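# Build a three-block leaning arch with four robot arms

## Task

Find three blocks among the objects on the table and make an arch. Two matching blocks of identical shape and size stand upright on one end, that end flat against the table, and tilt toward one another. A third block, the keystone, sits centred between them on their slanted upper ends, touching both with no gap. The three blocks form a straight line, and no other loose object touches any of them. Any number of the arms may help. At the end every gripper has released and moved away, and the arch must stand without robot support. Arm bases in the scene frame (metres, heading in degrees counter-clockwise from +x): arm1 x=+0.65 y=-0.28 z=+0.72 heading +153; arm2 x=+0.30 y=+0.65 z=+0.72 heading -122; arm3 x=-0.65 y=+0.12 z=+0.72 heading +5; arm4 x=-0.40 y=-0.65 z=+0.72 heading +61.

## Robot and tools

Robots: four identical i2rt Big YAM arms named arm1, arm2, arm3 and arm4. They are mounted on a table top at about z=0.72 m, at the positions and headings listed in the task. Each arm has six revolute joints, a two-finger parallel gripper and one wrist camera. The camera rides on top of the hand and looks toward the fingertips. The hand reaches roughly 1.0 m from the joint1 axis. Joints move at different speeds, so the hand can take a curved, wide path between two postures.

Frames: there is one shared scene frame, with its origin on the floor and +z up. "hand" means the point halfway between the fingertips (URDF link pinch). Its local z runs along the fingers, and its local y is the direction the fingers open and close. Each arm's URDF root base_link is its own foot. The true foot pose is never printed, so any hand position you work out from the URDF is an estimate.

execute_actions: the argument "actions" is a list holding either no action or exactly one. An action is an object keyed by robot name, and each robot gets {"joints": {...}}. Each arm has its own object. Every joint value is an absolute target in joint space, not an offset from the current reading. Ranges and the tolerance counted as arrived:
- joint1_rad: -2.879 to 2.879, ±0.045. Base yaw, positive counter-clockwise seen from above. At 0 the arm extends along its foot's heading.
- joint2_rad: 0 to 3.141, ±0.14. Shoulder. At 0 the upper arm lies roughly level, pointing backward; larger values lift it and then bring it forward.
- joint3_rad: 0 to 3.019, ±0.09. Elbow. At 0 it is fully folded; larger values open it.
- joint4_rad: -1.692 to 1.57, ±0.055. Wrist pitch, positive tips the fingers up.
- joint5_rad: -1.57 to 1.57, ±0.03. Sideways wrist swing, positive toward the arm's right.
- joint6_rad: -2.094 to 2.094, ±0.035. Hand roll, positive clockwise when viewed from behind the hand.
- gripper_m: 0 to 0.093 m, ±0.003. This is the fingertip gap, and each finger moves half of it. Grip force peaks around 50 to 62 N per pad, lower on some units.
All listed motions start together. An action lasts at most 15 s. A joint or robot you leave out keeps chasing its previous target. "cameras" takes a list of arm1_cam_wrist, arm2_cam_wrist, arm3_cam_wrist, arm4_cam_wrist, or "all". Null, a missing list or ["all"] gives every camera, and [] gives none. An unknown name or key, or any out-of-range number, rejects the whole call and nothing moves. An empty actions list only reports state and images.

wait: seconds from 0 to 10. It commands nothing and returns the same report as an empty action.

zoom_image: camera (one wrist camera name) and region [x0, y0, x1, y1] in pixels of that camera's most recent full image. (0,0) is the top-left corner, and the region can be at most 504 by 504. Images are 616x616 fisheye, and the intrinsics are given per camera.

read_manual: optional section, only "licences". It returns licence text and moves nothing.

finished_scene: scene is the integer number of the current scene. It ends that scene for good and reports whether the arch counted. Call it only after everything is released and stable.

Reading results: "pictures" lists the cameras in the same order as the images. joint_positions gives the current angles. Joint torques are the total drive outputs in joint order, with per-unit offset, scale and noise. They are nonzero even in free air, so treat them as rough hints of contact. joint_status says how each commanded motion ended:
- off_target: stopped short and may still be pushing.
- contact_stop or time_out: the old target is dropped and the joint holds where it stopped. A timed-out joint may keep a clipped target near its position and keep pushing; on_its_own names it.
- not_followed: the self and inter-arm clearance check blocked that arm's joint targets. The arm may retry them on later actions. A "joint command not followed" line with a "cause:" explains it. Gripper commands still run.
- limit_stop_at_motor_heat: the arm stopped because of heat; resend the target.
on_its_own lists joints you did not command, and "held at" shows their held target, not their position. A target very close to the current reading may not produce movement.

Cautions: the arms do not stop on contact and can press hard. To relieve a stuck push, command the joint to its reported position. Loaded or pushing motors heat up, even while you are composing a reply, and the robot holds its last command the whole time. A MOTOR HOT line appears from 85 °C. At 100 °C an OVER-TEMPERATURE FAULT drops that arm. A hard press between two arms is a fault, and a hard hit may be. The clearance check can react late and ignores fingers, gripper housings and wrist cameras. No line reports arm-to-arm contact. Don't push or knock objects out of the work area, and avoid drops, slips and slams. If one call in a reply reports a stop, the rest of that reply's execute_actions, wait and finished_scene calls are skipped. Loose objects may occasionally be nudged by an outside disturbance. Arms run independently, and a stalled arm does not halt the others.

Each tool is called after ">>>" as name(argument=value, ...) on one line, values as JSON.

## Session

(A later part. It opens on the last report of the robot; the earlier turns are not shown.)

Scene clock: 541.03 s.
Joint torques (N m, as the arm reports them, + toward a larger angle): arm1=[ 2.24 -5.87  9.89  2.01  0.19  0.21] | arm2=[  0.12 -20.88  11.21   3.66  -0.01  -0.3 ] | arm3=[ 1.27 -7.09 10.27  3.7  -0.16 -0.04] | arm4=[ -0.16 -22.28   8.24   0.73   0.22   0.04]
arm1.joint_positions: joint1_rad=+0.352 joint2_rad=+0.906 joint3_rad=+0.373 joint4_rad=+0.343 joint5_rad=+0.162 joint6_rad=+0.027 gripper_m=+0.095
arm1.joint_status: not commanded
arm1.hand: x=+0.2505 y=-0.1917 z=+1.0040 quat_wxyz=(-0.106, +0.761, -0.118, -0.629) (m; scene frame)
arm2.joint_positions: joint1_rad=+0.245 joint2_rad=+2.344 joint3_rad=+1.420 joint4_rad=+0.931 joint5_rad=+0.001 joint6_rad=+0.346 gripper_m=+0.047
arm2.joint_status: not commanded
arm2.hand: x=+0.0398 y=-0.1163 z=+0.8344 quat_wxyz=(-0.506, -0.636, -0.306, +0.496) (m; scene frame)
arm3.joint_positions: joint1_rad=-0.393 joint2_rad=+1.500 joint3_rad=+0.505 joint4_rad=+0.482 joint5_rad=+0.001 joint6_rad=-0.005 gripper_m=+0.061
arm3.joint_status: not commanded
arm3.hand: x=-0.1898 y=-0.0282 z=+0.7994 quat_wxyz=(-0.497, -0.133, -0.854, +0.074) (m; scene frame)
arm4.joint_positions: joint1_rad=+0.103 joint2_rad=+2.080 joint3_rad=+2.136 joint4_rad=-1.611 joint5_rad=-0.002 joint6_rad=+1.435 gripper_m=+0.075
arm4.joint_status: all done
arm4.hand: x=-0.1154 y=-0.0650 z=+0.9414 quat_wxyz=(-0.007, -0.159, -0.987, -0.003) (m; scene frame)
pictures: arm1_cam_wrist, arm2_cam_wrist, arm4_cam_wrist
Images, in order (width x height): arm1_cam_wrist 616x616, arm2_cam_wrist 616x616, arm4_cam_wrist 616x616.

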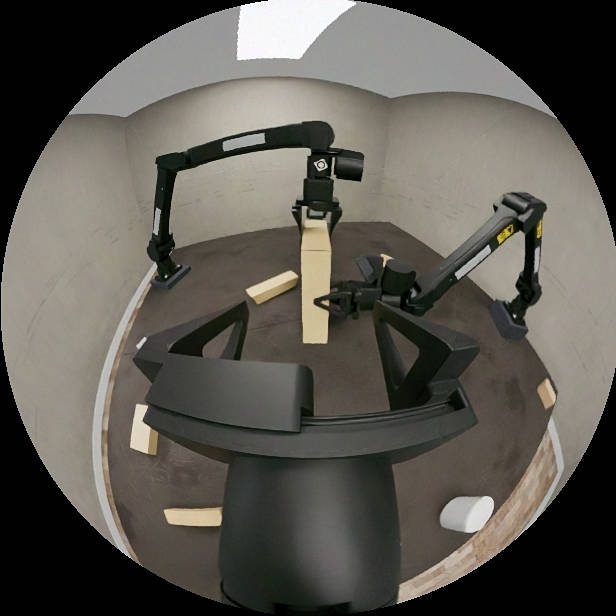

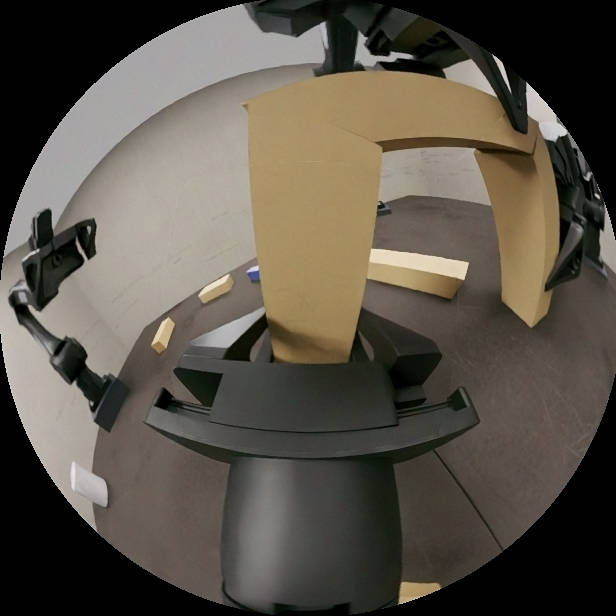

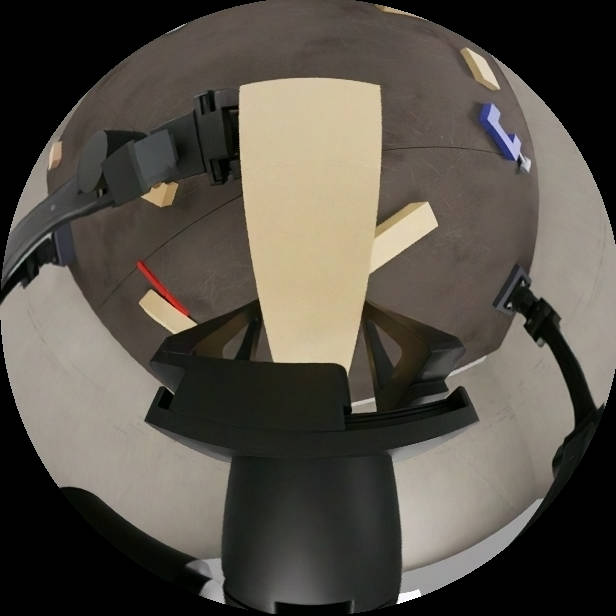

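>>> execute_actions(actions=[{"arm3":{"joints":{"gripper_m":0.078}},"arm2":{"joints":{"gripper_m":0.064}},"arm4":{"joints":{"joint2_rad":1.95}}}])

Scene clock: 549.07 s.
Joint torques (N m, as the arm reports them, + toward a larger angle): arm1=[ 2.68 -5.85  9.94  2.06  0.17  0.17] | arm2=[  0.69 -20.2    9.33   2.78  -0.04  -0.26] | arm3=[ 0.69 -7.99  8.41  2.89 -0.17 -0.03] | arm4=[ -0.23 -17.24   8.97   0.94   0.22   0.03]
arm1.joint_positions: joint1_rad=+0.352 joint2_rad=+0.906 joint3_rad=+0.373 joint4_rad=+0.343 joint5_rad=+0.162 joint6_rad=+0.027 gripper_m=+0.095
arm1.joint_status: not commanded
arm1.hand: x=+0.2505 y=-0.1917 z=+1.0040 quat_wxyz=(-0.106, +0.761, -0.118, -0.629) (m; scene frame)
arm2.joint_positions: joint1_rad=+0.245 joint2_rad=+2.338 joint3_rad=+1.446 joint4_rad=+0.955 joint5_rad=+0.002 joint6_rad=+0.346 gripper_m=+0.064
arm2.joint_status: all done
arm2.hand: x=+0.0372 y=-0.1238 z=+0.8574 quat_wxyz=(-0.520, -0.618, -0.297, +0.510) (m; scene frame)
arm3.joint_positions: joint1_rad=-0.393 joint2_rad=+1.500 joint3_rad=+0.534 joint4_rad=+0.504 joint5_rad=+0.001 joint6_rad=-0.005 gripper_m=+0.078
arm3.joint_status: all done
arm3.hand: x=-0.1752 y=-0.0331 z=+0.8166 quat_wxyz=(-0.519, -0.132, -0.841, +0.077) (m; scene frame)
arm4.joint_positions: joint1_rad=+0.103 joint2_rad=+1.942 joint3_rad=+2.128 joint4_rad=-1.608 joint5_rad=-0.002 joint6_rad=+1.435 gripper_m=+0.075
arm4.joint_status: all done
arm4.hand: x=-0.1234 y=-0.0790 z=+1.0240 quat_wxyz=(-0.026, -0.158, -0.985, -0.066) (m; scene frame)
pictures: arm1_cam_wrist, arm2_cam_wrist, arm3_cam_wrist, arm4_cam_wrist
Images, in order (width x height): arm1_cam_wrist 616x616, arm2_cam_wrist 616x616, arm3_cam_wrist 616x616, arm4_cam_wrist 616x616.

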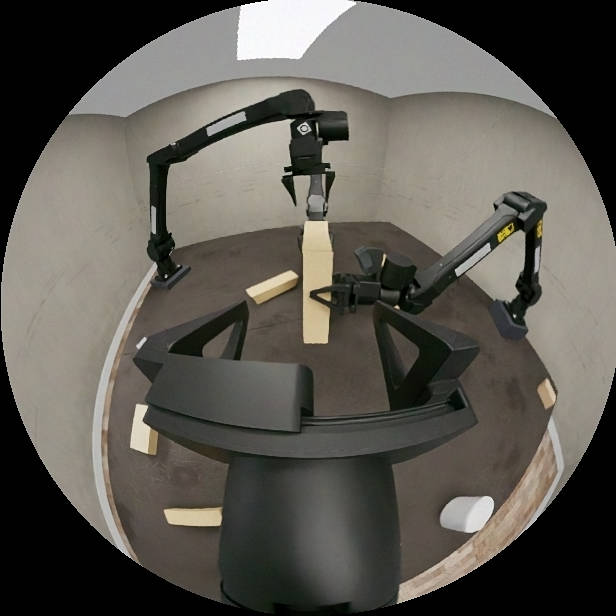

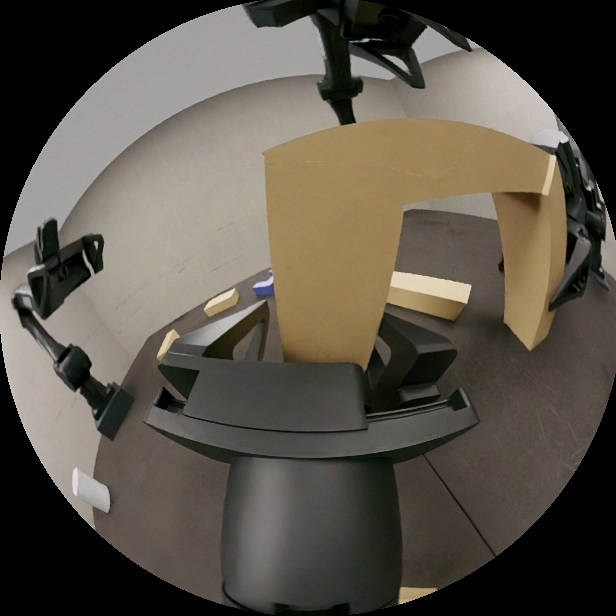

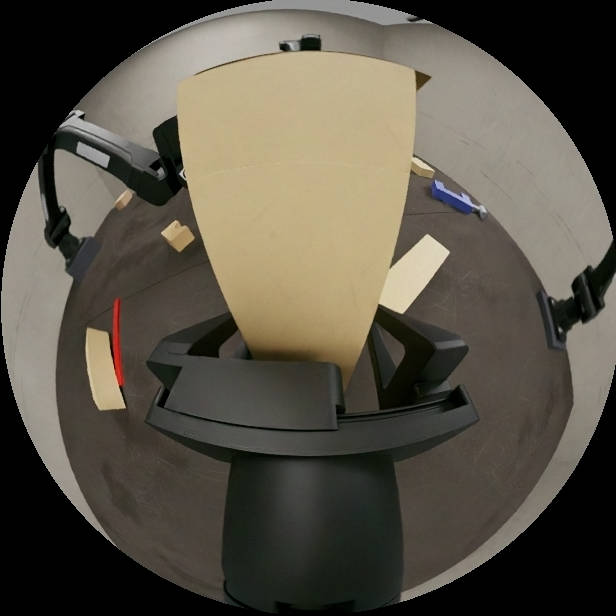

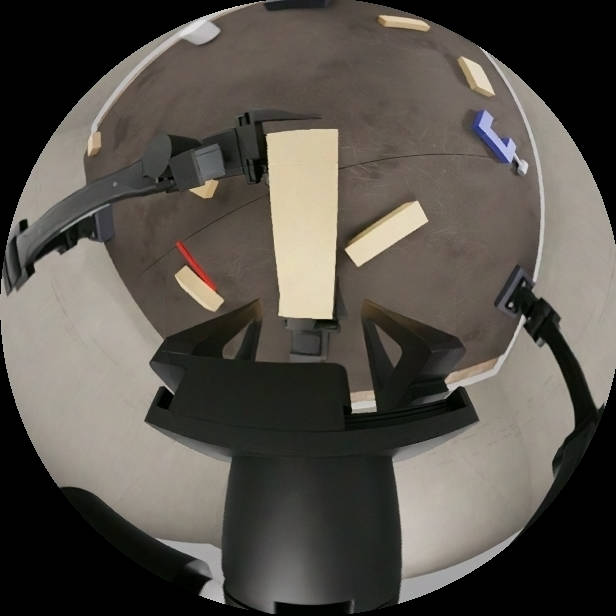

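>>> execute_actions(actions=[{"arm3":{"joints":{"gripper_m":0.093}},"arm2":{"joints":{"gripper_m":0.093}}}])

>>> zoom_image(camera="arm4_cam_wrist", region=[230, 100, 390, 340])

>>> zoom_image(camera="arm3_cam_wrist", region=[160, 20, 460, 140])

Scene clock: 553.77 s.
Joint torques (N m, as the arm reports them, + toward a larger angle): arm1=[ 2.69 -6.    9.87  2.    0.15  0.18] | arm2=[  1.22 -19.54   9.04   2.51  -0.06  -0.24] | arm3=[ 0.55 -8.33  8.54  2.97 -0.12 -0.07] | arm4=[ -0.32 -17.58   8.92   0.94   0.21   0.02]
arm1.joint_positions: joint1_rad=+0.352 joint2_rad=+0.906 joint3_rad=+0.373 joint4_rad=+0.343 joint5_rad=+0.162 joint6_rad=+0.027 gripper_m=+0.095
arm1.joint_status: not commanded
arm1.hand: x=+0.2505 y=-0.1917 z=+1.0040 quat_wxyz=(-0.106, +0.761, -0.118, -0.629) (m; scene frame)
arm2.joint_positions: joint1_rad=+0.246 joint2_rad=+2.338 joint3_rad=+1.446 joint4_rad=+0.955 joint5_rad=+0.002 joint6_rad=+0.346 gripper_m=+0.093
arm2.joint_status: all done
arm2.hand: x=+0.0374 y=-0.1239 z=+0.8576 quat_wxyz=(-0.520, -0.618, -0.297, +0.510) (m; scene frame)
arm3.joint_positions: joint1_rad=-0.393 joint2_rad=+1.500 joint3_rad=+0.534 joint4_rad=+0.504 joint5_rad=+0.001 joint6_rad=-0.005 gripper_m=+0.093
arm3.joint_status: all done
arm3.hand: x=-0.1752 y=-0.0331 z=+0.8166 quat_wxyz=(-0.519, -0.132, -0.841, +0.077) (m; scene frame)
arm4.joint_positions: joint1_rad=+0.103 joint2_rad=+1.942 joint3_rad=+2.128 joint4_rad=-1.608 joint5_rad=-0.002 joint6_rad=+1.435 gripper_m=+0.075
arm4.joint_status: not commanded
arm4.hand: x=-0.1234 y=-0.0790 z=+1.0240 quat_wxyz=(-0.026, -0.158, -0.985, -0.066) (m; scene frame)
pictures: arm1_cam_wrist, arm2_cam_wrist, arm3_cam_wrist, arm4_cam_wrist
Images, in order (width x height): arm1_cam_wrist 616x616, arm2_cam_wrist 616x616, arm3_cam_wrist 616x616, arm4_cam_wrist 616x616.

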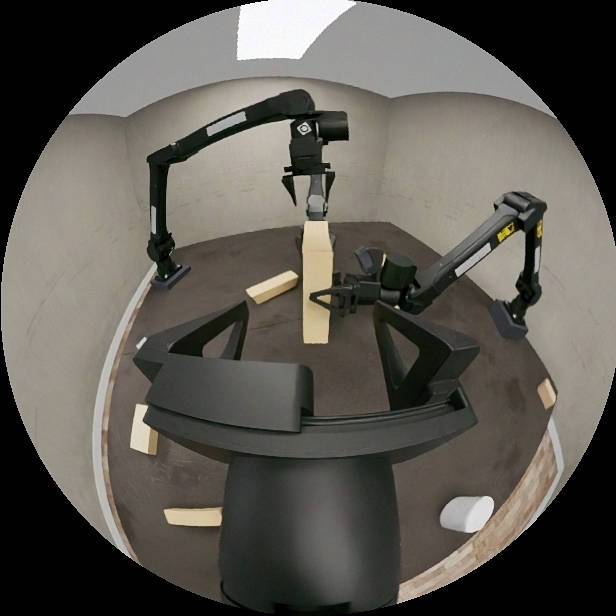

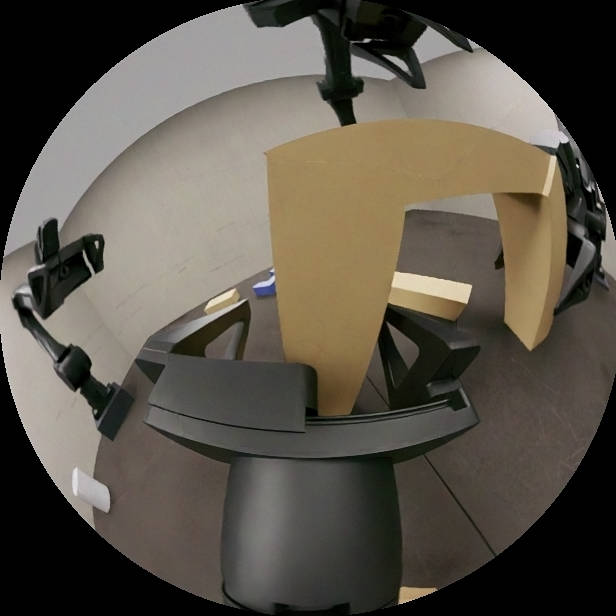

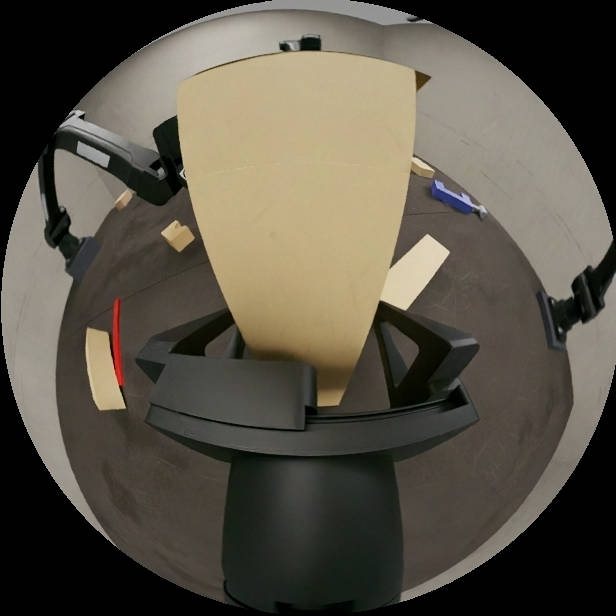

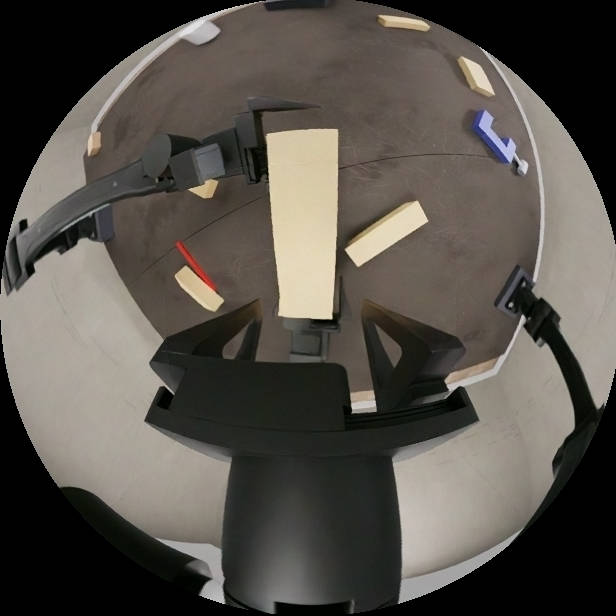

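Region (230, 100, 390, 340) of arm4_cam_wrist's 616x616 image, scaled by 2.100, with more detail than that image has.

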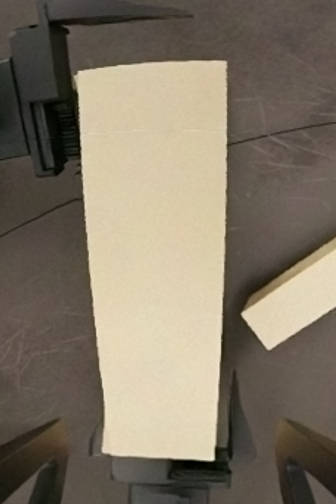

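Region (160, 20, 460, 140) of arm3_cam_wrist's 616x616 image, scaled by 1.680, with more detail than that image has; it fills the top 202 rows of this view, and the rest is white.

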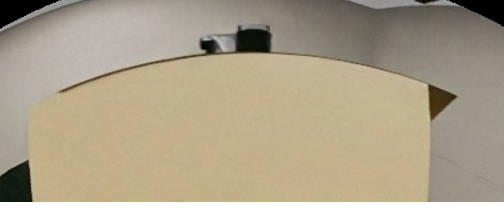

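>>> execute_actions(actions=[{"arm4":{"joints":{"joint2_rad":1.4,"joint3_rad":1.7}},"arm2":{"joints":{"joint3_rad":1.37}},"arm3":{"joints":{"joint1_rad":-0.377,"joint2_rad":1.355,"joint4_rad":0.40,"joint6_rad":-0.04}}}], cameras=["arm2_cam_wrist","arm3_cam_wrist"])

Scene clock: 581.63 s.
Joint torques (N m, as the arm reports them, + toward a larger angle): arm1=[ 2.72 -5.63  9.87  2.02  0.16  0.19] | arm2=[ -0.24 -18.63   6.5    2.39  -0.06  -0.3 ] | arm3=[ 1.09 -6.83  9.07  1.47 -0.12 -0.07] | arm4=[ -0.05 -10.11   8.62   0.88   0.21   0.02]
arm1.joint_positions: joint1_rad=+0.352 joint2_rad=+0.906 joint3_rad=+0.373 joint4_rad=+0.343 joint5_rad=+0.162 joint6_rad=+0.027 gripper_m=+0.095
arm1.joint_status: not commanded
arm1.hand: x=+0.2505 y=-0.1917 z=+1.0040 quat_wxyz=(-0.106, +0.761, -0.118, -0.629) (m; scene frame)
arm2.joint_positions: joint1_rad=+0.246 joint2_rad=+2.328 joint3_rad=+1.362 joint4_rad=+0.958 joint5_rad=+0.002 joint6_rad=+0.346 gripper_m=+0.093
arm2.joint_status: all done
arm2.hand: x=+0.0453 y=-0.1006 z=+0.8263 quat_wxyz=(-0.502, -0.641, -0.308, +0.492) (m; scene frame)
arm3.joint_positions: joint1_rad=-0.388 joint2_rad=+1.359 joint3_rad=+0.534 joint4_rad=+0.410 joint5_rad=+0.001 joint6_rad=-0.027 gripper_m=+0.093
arm3.joint_status: all done
arm3.hand: x=-0.1814 y=-0.0293 z=+0.8631 quat_wxyz=(-0.538, -0.119, -0.830, +0.085) (m; scene frame)
arm4.joint_positions: joint1_rad=+0.103 joint2_rad=+1.405 joint3_rad=+1.704 joint4_rad=-1.602 joint5_rad=-0.002 joint6_rad=+1.435 gripper_m=+0.075
arm4.joint_status: all done
arm4.hand: x=-0.2026 y=-0.2377 z=+1.1298 quat_wxyz=(-0.043, -0.157, -0.979, -0.123) (m; scene frame)
pictures: arm2_cam_wrist, arm3_cam_wrist
Images, in order (width x height): arm2_cam_wrist 616x616, arm3_cam_wrist 616x616.

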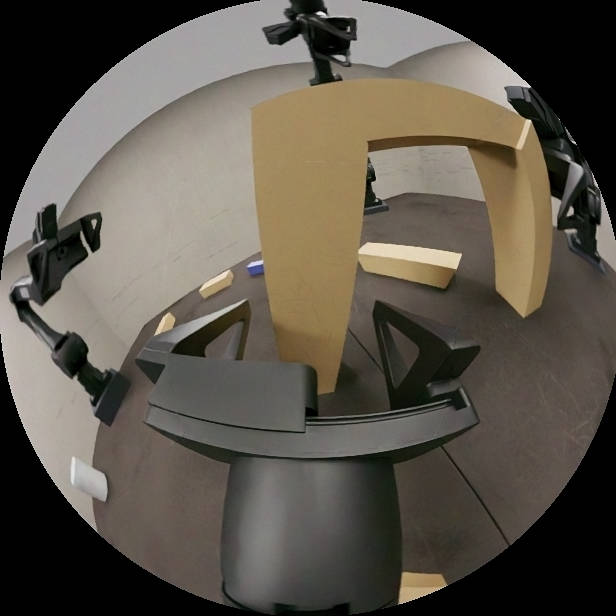

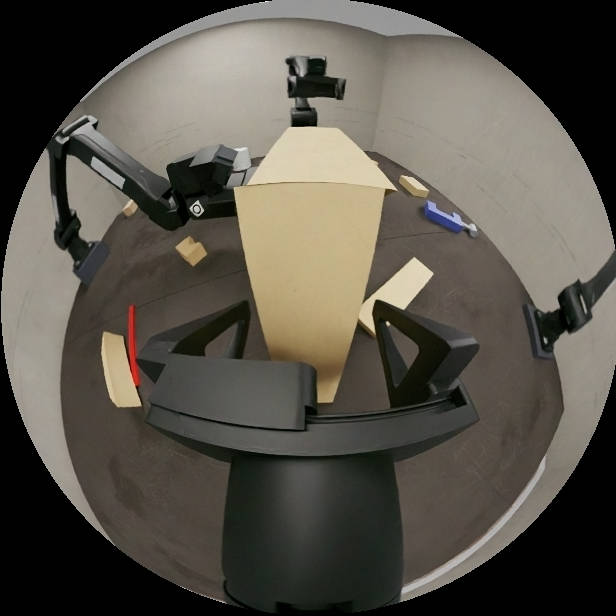

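>>> execute_actions(actions=[{"arm2":{"joints":{"joint3_rad":1.25,"joint2_rad":2.265}},"arm3":{"joints":{"joint1_rad":-0.37,"joint3_rad":0.695}}}], cameras=["arm2_cam_wrist","arm3_cam_wrist"])

Scene clock: 585.53 s.
Joint torques (N m, as the arm reports them, + toward a larger angle): arm1=[ 2.49 -5.62  9.93  2.1   0.16  0.2 ] | arm2=[  0.43 -18.3    5.74   2.69  -0.04  -0.25] | arm3=[ 1.4  -7.84  9.63  1.73 -0.16 -0.09] | arm4=[ -0.13 -10.11   8.63   0.92   0.21   0.01]
arm1.joint_positions: joint1_rad=+0.352 joint2_rad=+0.906 joint3_rad=+0.373 joint4_rad=+0.343 joint5_rad=+0.162 joint6_rad=+0.027 gripper_m=+0.095
arm1.joint_status: not commanded
arm1.hand: x=+0.2505 y=-0.1917 z=+1.0040 quat_wxyz=(-0.106, +0.761, -0.118, -0.629) (m; scene frame)
arm2.joint_positions: joint1_rad=+0.246 joint2_rad=+2.280 joint3_rad=+1.246 joint4_rad=+0.958 joint5_rad=+0.002 joint6_rad=+0.346 gripper_m=+0.093
arm2.joint_status: all done
arm2.hand: x=+0.0561 y=-0.0687 z=+0.8111 quat_wxyz=(-0.485, -0.661, -0.318, +0.475) (m; scene frame)
arm3.joint_positions: joint1_rad=-0.381 joint2_rad=+1.359 joint3_rad=+0.663 joint4_rad=+0.404 joint5_rad=+0.001 joint6_rad=-0.027 gripper_m=+0.093
arm3.joint_status: all done
arm3.hand: x=-0.1378 y=-0.0394 z=+0.9270 quat_wxyz=(-0.588, -0.111, -0.796, +0.091) (m; scene frame)
arm4.joint_positions: joint1_rad=+0.103 joint2_rad=+1.405 joint3_rad=+1.704 joint4_rad=-1.602 joint5_rad=-0.002 joint6_rad=+1.435 gripper_m=+0.075
arm4.joint_status: not commanded
arm4.hand: x=-0.2026 y=-0.2377 z=+1.1298 quat_wxyz=(-0.043, -0.157, -0.979, -0.123) (m; scene frame)
pictures: arm2_cam_wrist, arm3_cam_wrist
Images, in order (width x height): arm2_cam_wrist 616x616, arm3_cam_wrist 616x616.

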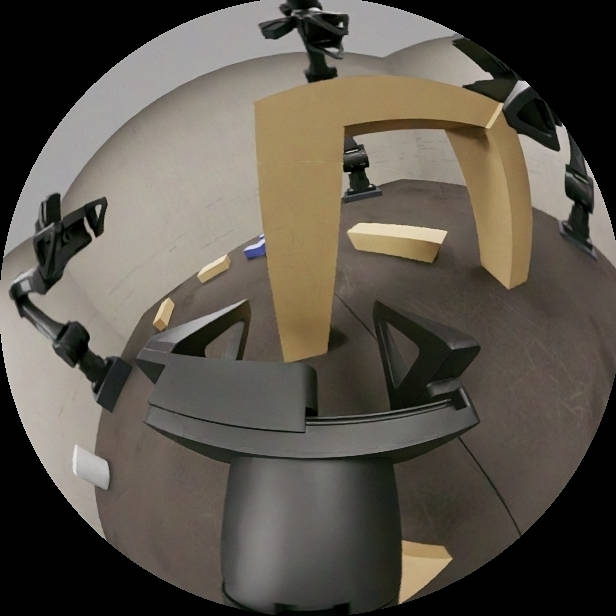

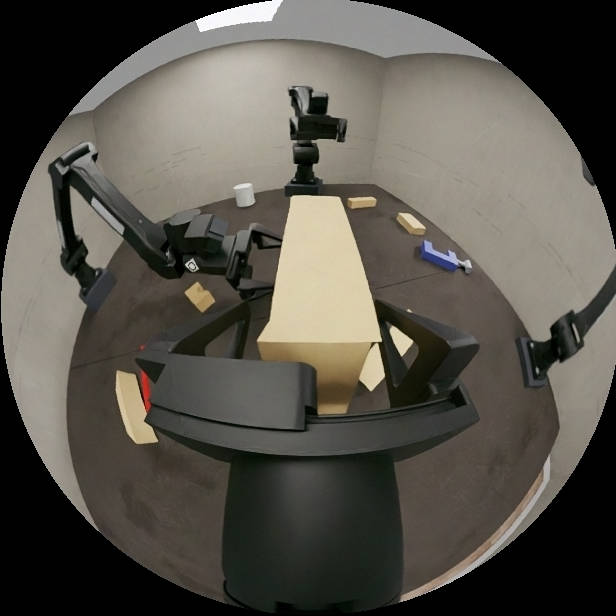

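>>> zoom_image(camera="arm2_cam_wrist", region=[420, 50, 580, 170])

Region (420, 50, 580, 170) of arm2_cam_wrist's 616x616 image, scaled by 3.150, with more detail than that image has; it fills the top 378 rows of this view, and the rest is white.

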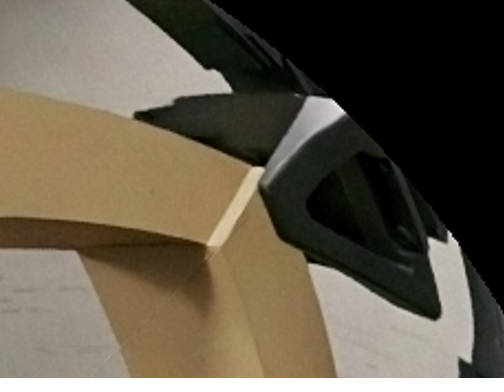

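>>> execute_actions(actions=[{"arm2":{"joints":{"joint3_rad":1.15,"joint2_rad":2.2}},"arm3":{"joints":{"gripper_m":0.058}}}], cameras=["arm2_cam_wrist","arm3_cam_wrist"])

>>> execute_actions(actions=[{"arm2":{"joints":{"joint3_rad":1.0,"joint2_rad":1.95}},"arm3":{"joints":{"gripper_m":0.093}}}], cameras=["arm1_cam_wrist","arm2_cam_wrist","arm3_cam_wrist"])

Scene clock: 596.53 s.
Joint torques (N m, as the arm reports them, + toward a larger angle): arm1=[ 2.61 -6.02  9.98  2.07  0.17  0.18] | arm2=[  0.48 -18.1    5.29   2.72   0.01  -0.3 ] | arm3=[ 1.23 -8.03  9.62  1.83 -0.24 -0.05] | arm4=[ -0.01 -10.08   8.58   0.91   0.22   0.02]
arm1.joint_positions: joint1_rad=+0.352 joint2_rad=+0.906 joint3_rad=+0.373 joint4_rad=+0.343 joint5_rad=+0.162 joint6_rad=+0.027 gripper_m=+0.095
arm1.joint_status: not commanded
arm1.hand: x=+0.2505 y=-0.1917 z=+1.0040 quat_wxyz=(-0.106, +0.761, -0.118, -0.629) (m; scene frame)
arm2.joint_positions: joint1_rad=+0.246 joint2_rad=+2.216 joint3_rad=+1.149 joint4_rad=+0.958 joint5_rad=+0.002 joint6_rad=+0.346 gripper_m=+0.093
arm2.joint_status: all done
arm2.hand: x=+0.0650 y=-0.0422 z=+0.8150 quat_wxyz=(-0.476, -0.672, -0.323, +0.467) (m; scene frame)
arm3.joint_positions: joint1_rad=-0.381 joint2_rad=+1.359 joint3_rad=+0.663 joint4_rad=+0.404 joint5_rad=+0.003 joint6_rad=-0.029 gripper_m=+0.060
arm3.joint_status: all done
arm3.hand: x=-0.1379 y=-0.0397 z=+0.9270 quat_wxyz=(-0.588, -0.111, -0.796, +0.092) (m; scene frame)
arm4.joint_positions: joint1_rad=+0.103 joint2_rad=+1.405 joint3_rad=+1.704 joint4_rad=-1.602 joint5_rad=-0.002 joint6_rad=+1.435 gripper_m=+0.075
arm4.joint_status: not commanded
arm4.hand: x=-0.2026 y=-0.2377 z=+1.1298 quat_wxyz=(-0.043, -0.157, -0.979, -0.123) (m; scene frame)
pictures: arm2_cam_wrist, arm3_cam_wrist
Images, in order (width x height): arm2_cam_wrist 616x616, arm3_cam_wrist 616x616.

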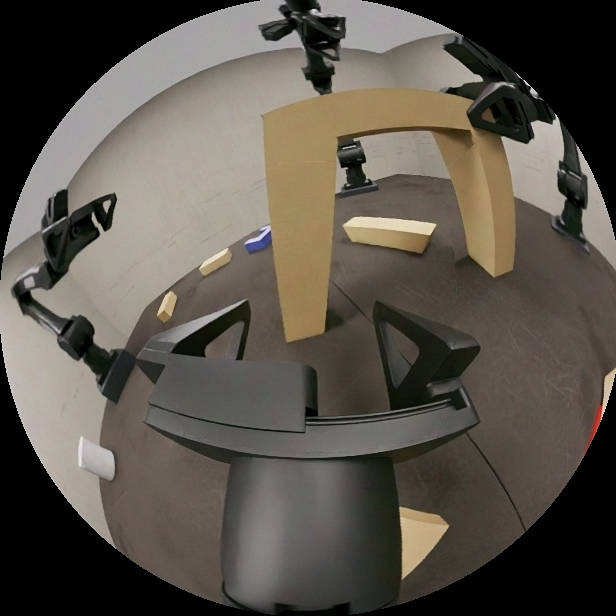

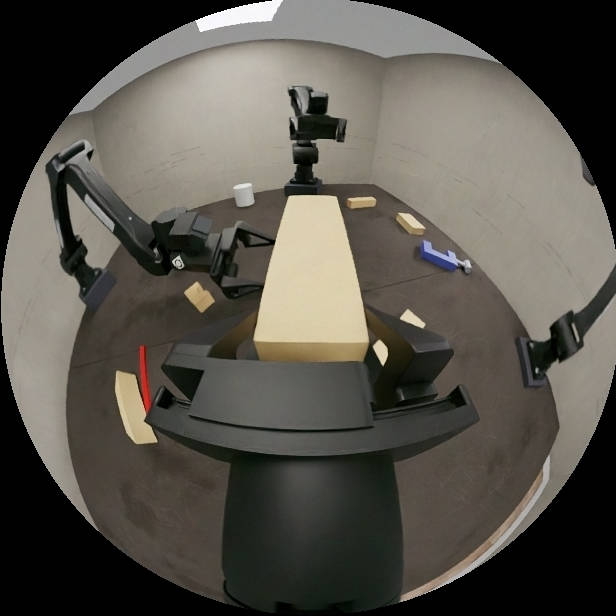

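Scene clock: 597.70 s.
Joint torques (N m, as the arm reports them, + toward a larger angle): arm1=[ 2.5  -5.73  9.88  2.05  0.17  0.2 ] | arm2=[  1.32 -12.13   7.07   2.43   0.01  -0.3 ] | arm3=[ 0.72 -8.16  9.57  1.7  -0.18 -0.05] | arm4=[ -0.1  -10.12   8.59   0.88   0.21   0.01]
arm1.joint_positions: joint1_rad=+0.352 joint2_rad=+0.906 joint3_rad=+0.373 joint4_rad=+0.343 joint5_rad=+0.162 joint6_rad=+0.027 gripper_m=+0.095
arm1.joint_status: not commanded
arm1.hand: x=+0.2505 y=-0.1917 z=+1.0040 quat_wxyz=(-0.106, +0.761, -0.118, -0.629) (m; scene frame)
arm2.joint_positions: joint1_rad=+0.246 joint2_rad=+1.936 joint3_rad=+0.993 joint4_rad=+0.965 joint5_rad=+0.002 joint6_rad=+0.346 gripper_m=+0.093
arm2.joint_status: all done
arm2.hand: x=+0.0782 y=-0.0026 z=+0.9399 quat_wxyz=(-0.510, -0.631, -0.304, +0.500) (m; scene frame)
arm3.joint_positions: joint1_rad=-0.380 joint2_rad=+1.359 joint3_rad=+0.663 joint4_rad=+0.404 joint5_rad=+0.002 joint6_rad=-0.029 gripper_m=+0.093
arm3.joint_status: all done
arm3.hand: x=-0.1378 y=-0.0395 z=+0.9270 quat_wxyz=(-0.588, -0.111, -0.796, +0.092) (m; scene frame)
arm4.joint_positions: joint1_rad=+0.103 joint2_rad=+1.405 joint3_rad=+1.704 joint4_rad=-1.602 joint5_rad=-0.002 joint6_rad=+1.435 gripper_m=+0.075
arm4.joint_status: not commanded
arm4.hand: x=-0.2026 y=-0.2377 z=+1.1298 quat_wxyz=(-0.043, -0.157, -0.979, -0.123) (m; scene frame)
pictures: arm1_cam_wrist, arm2_cam_wrist, arm3_cam_wrist
Images, in order (width x height): arm1_cam_wrist 616x616, arm2_cam_wrist 616x616, arm3_cam_wrist 616x616.

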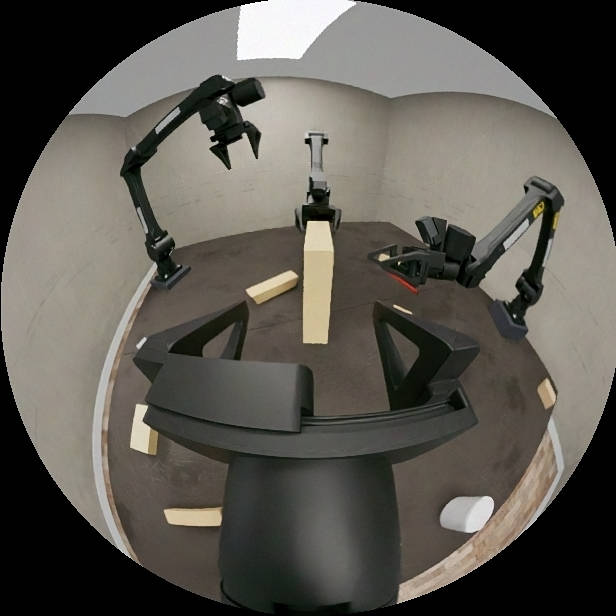

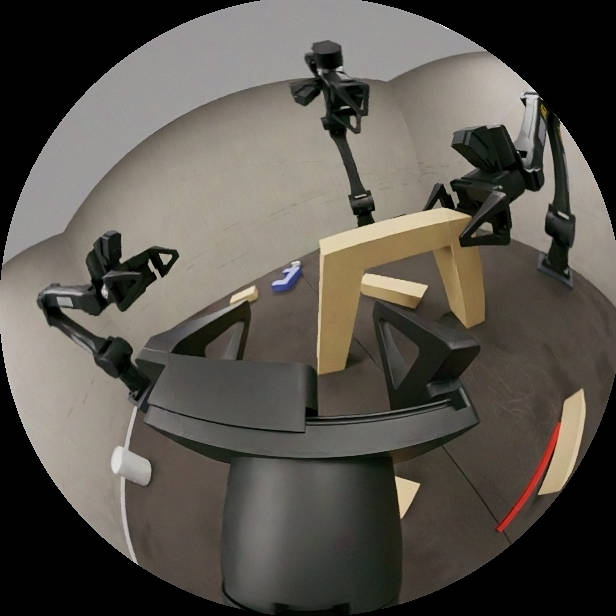

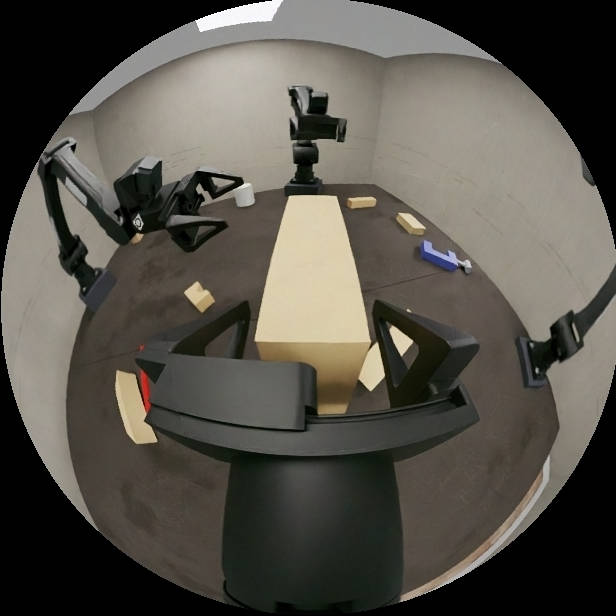

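Aligned. Retract arm3 and arm2.

>>> execute_actions(actions=[{"arm3":{"joints":{"joint2_rad":0.95}},"arm2":{"joints":{"joint2_rad":1.6,"joint3_rad":0.8}}}])

>>> zoom_image(camera="arm1_cam_wrist", region=[260, 200, 380, 360])

Scene clock: 601.27 s.
Joint torques (N m, as the arm reports them, + toward a larger angle): arm1=[ 2.6  -5.68  9.84  1.91  0.17  0.19] | arm2=[ 0.06 -9.84  7.69  2.03 -0.04 -0.29] | arm3=[ 0.95 -2.89 11.12  1.69 -0.22 -0.07] | arm4=[ -0.11 -10.21   8.63   0.9    0.22   0.02]
arm1.joint_positions: joint1_rad=+0.352 joint2_rad=+0.906 joint3_rad=+0.373 joint4_rad=+0.343 joint5_rad=+0.162 joint6_rad=+0.027 gripper_m=+0.095
arm1.joint_status: not commanded
arm1.hand: x=+0.2505 y=-0.1917 z=+1.0040 quat_wxyz=(-0.106, +0.761, -0.118, -0.629) (m; scene frame)
arm2.joint_positions: joint1_rad=+0.246 joint2_rad=+1.589 joint3_rad=+0.792 joint4_rad=+0.967 joint5_rad=+0.002 joint6_rad=+0.346 gripper_m=+0.093
arm2.joint_status: all done
arm2.hand: x=+0.1050 y=+0.0772 z=+1.0604 quat_wxyz=(-0.545, -0.582, -0.280, +0.535) (m; scene frame)
arm3.joint_positions: joint1_rad=-0.380 joint2_rad=+0.939 joint3_rad=+0.663 joint4_rad=+0.402 joint5_rad=+0.002 joint6_rad=-0.029 gripper_m=+0.093
arm3.joint_status: all done
arm3.hand: x=-0.2075 y=-0.0208 z=+1.1310 quat_wxyz=(-0.740, -0.093, -0.656, +0.118) (m; scene frame)
arm4.joint_positions: joint1_rad=+0.103 joint2_rad=+1.405 joint3_rad=+1.704 joint4_rad=-1.602 joint5_rad=-0.002 joint6_rad=+1.435 gripper_m=+0.075
arm4.joint_status: not commanded
arm4.hand: x=-0.2026 y=-0.2377 z=+1.1298 quat_wxyz=(-0.043, -0.157, -0.979, -0.123) (m; scene frame)
pictures: arm1_cam_wrist, arm2_cam_wrist, arm3_cam_wrist, arm4_cam_wrist
Images, in order (width x height): arm1_cam_wrist 616x616, arm2_cam_wrist 616x616, arm3_cam_wrist 616x616, arm4_cam_wrist 616x616.

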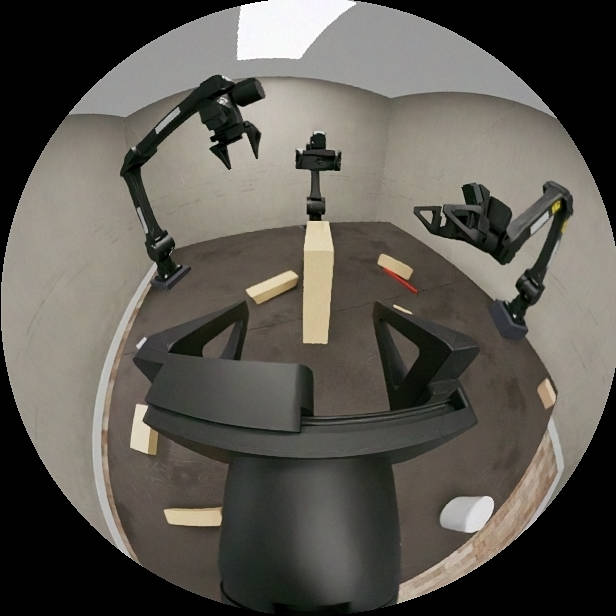

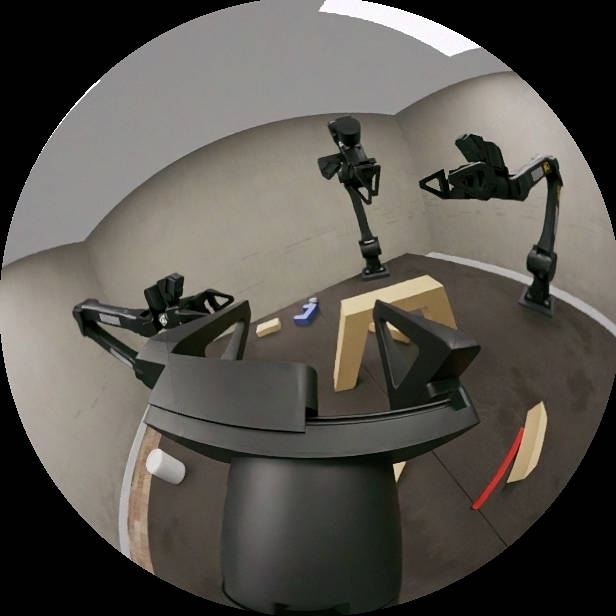

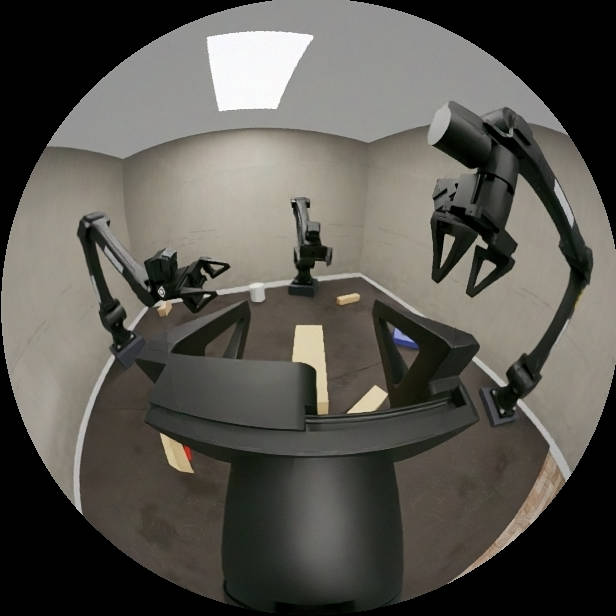

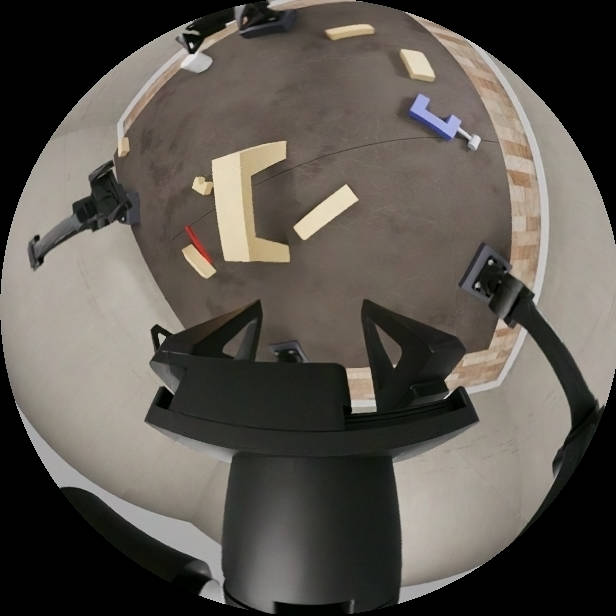

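Region (260, 200, 380, 360) of arm1_cam_wrist's 616x616 image, scaled by 3.150, with more detail than that image has; it fills the left 378 columns of this view, and the rest is white.

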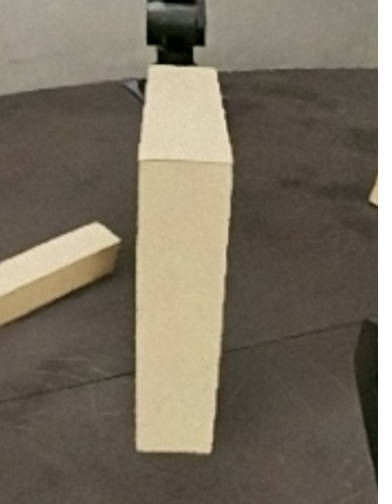

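>>> zoom_image(camera="arm4_cam_wrist", region=[190, 130, 330, 275])

>>> zoom_image(camera="arm1_cam_wrist", region=[290, 320, 345, 355])

Region (190, 130, 330, 275) of arm4_cam_wrist's 616x616 image, scaled by 3.476, with more detail than that image has; it fills the left 487 columns of this view, and the rest is white.

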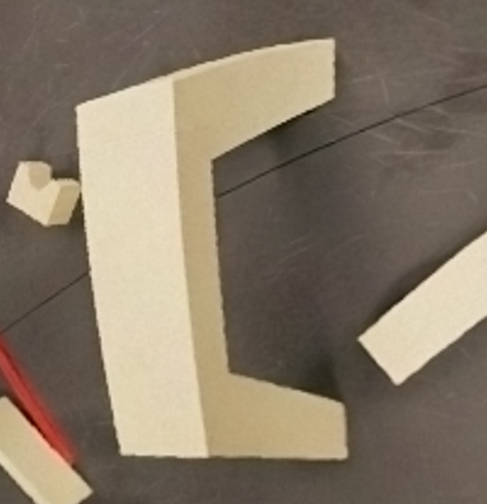

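Region (290, 320, 345, 355) of arm1_cam_wrist's 616x616 image, scaled by 9.164, with more detail than that image has; it fills the top 321 rows of this view, and the rest is white.

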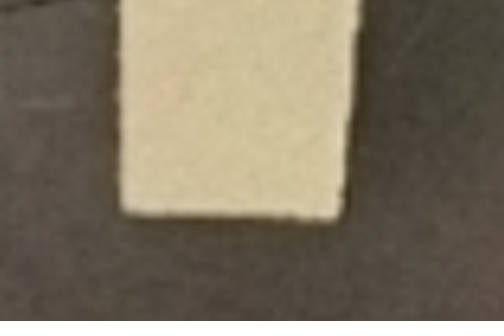

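The arch looks flush at both joints, in line, and clear of the other objects.

>>> finished_scene(scene=2)

The scene is finished: the task was done.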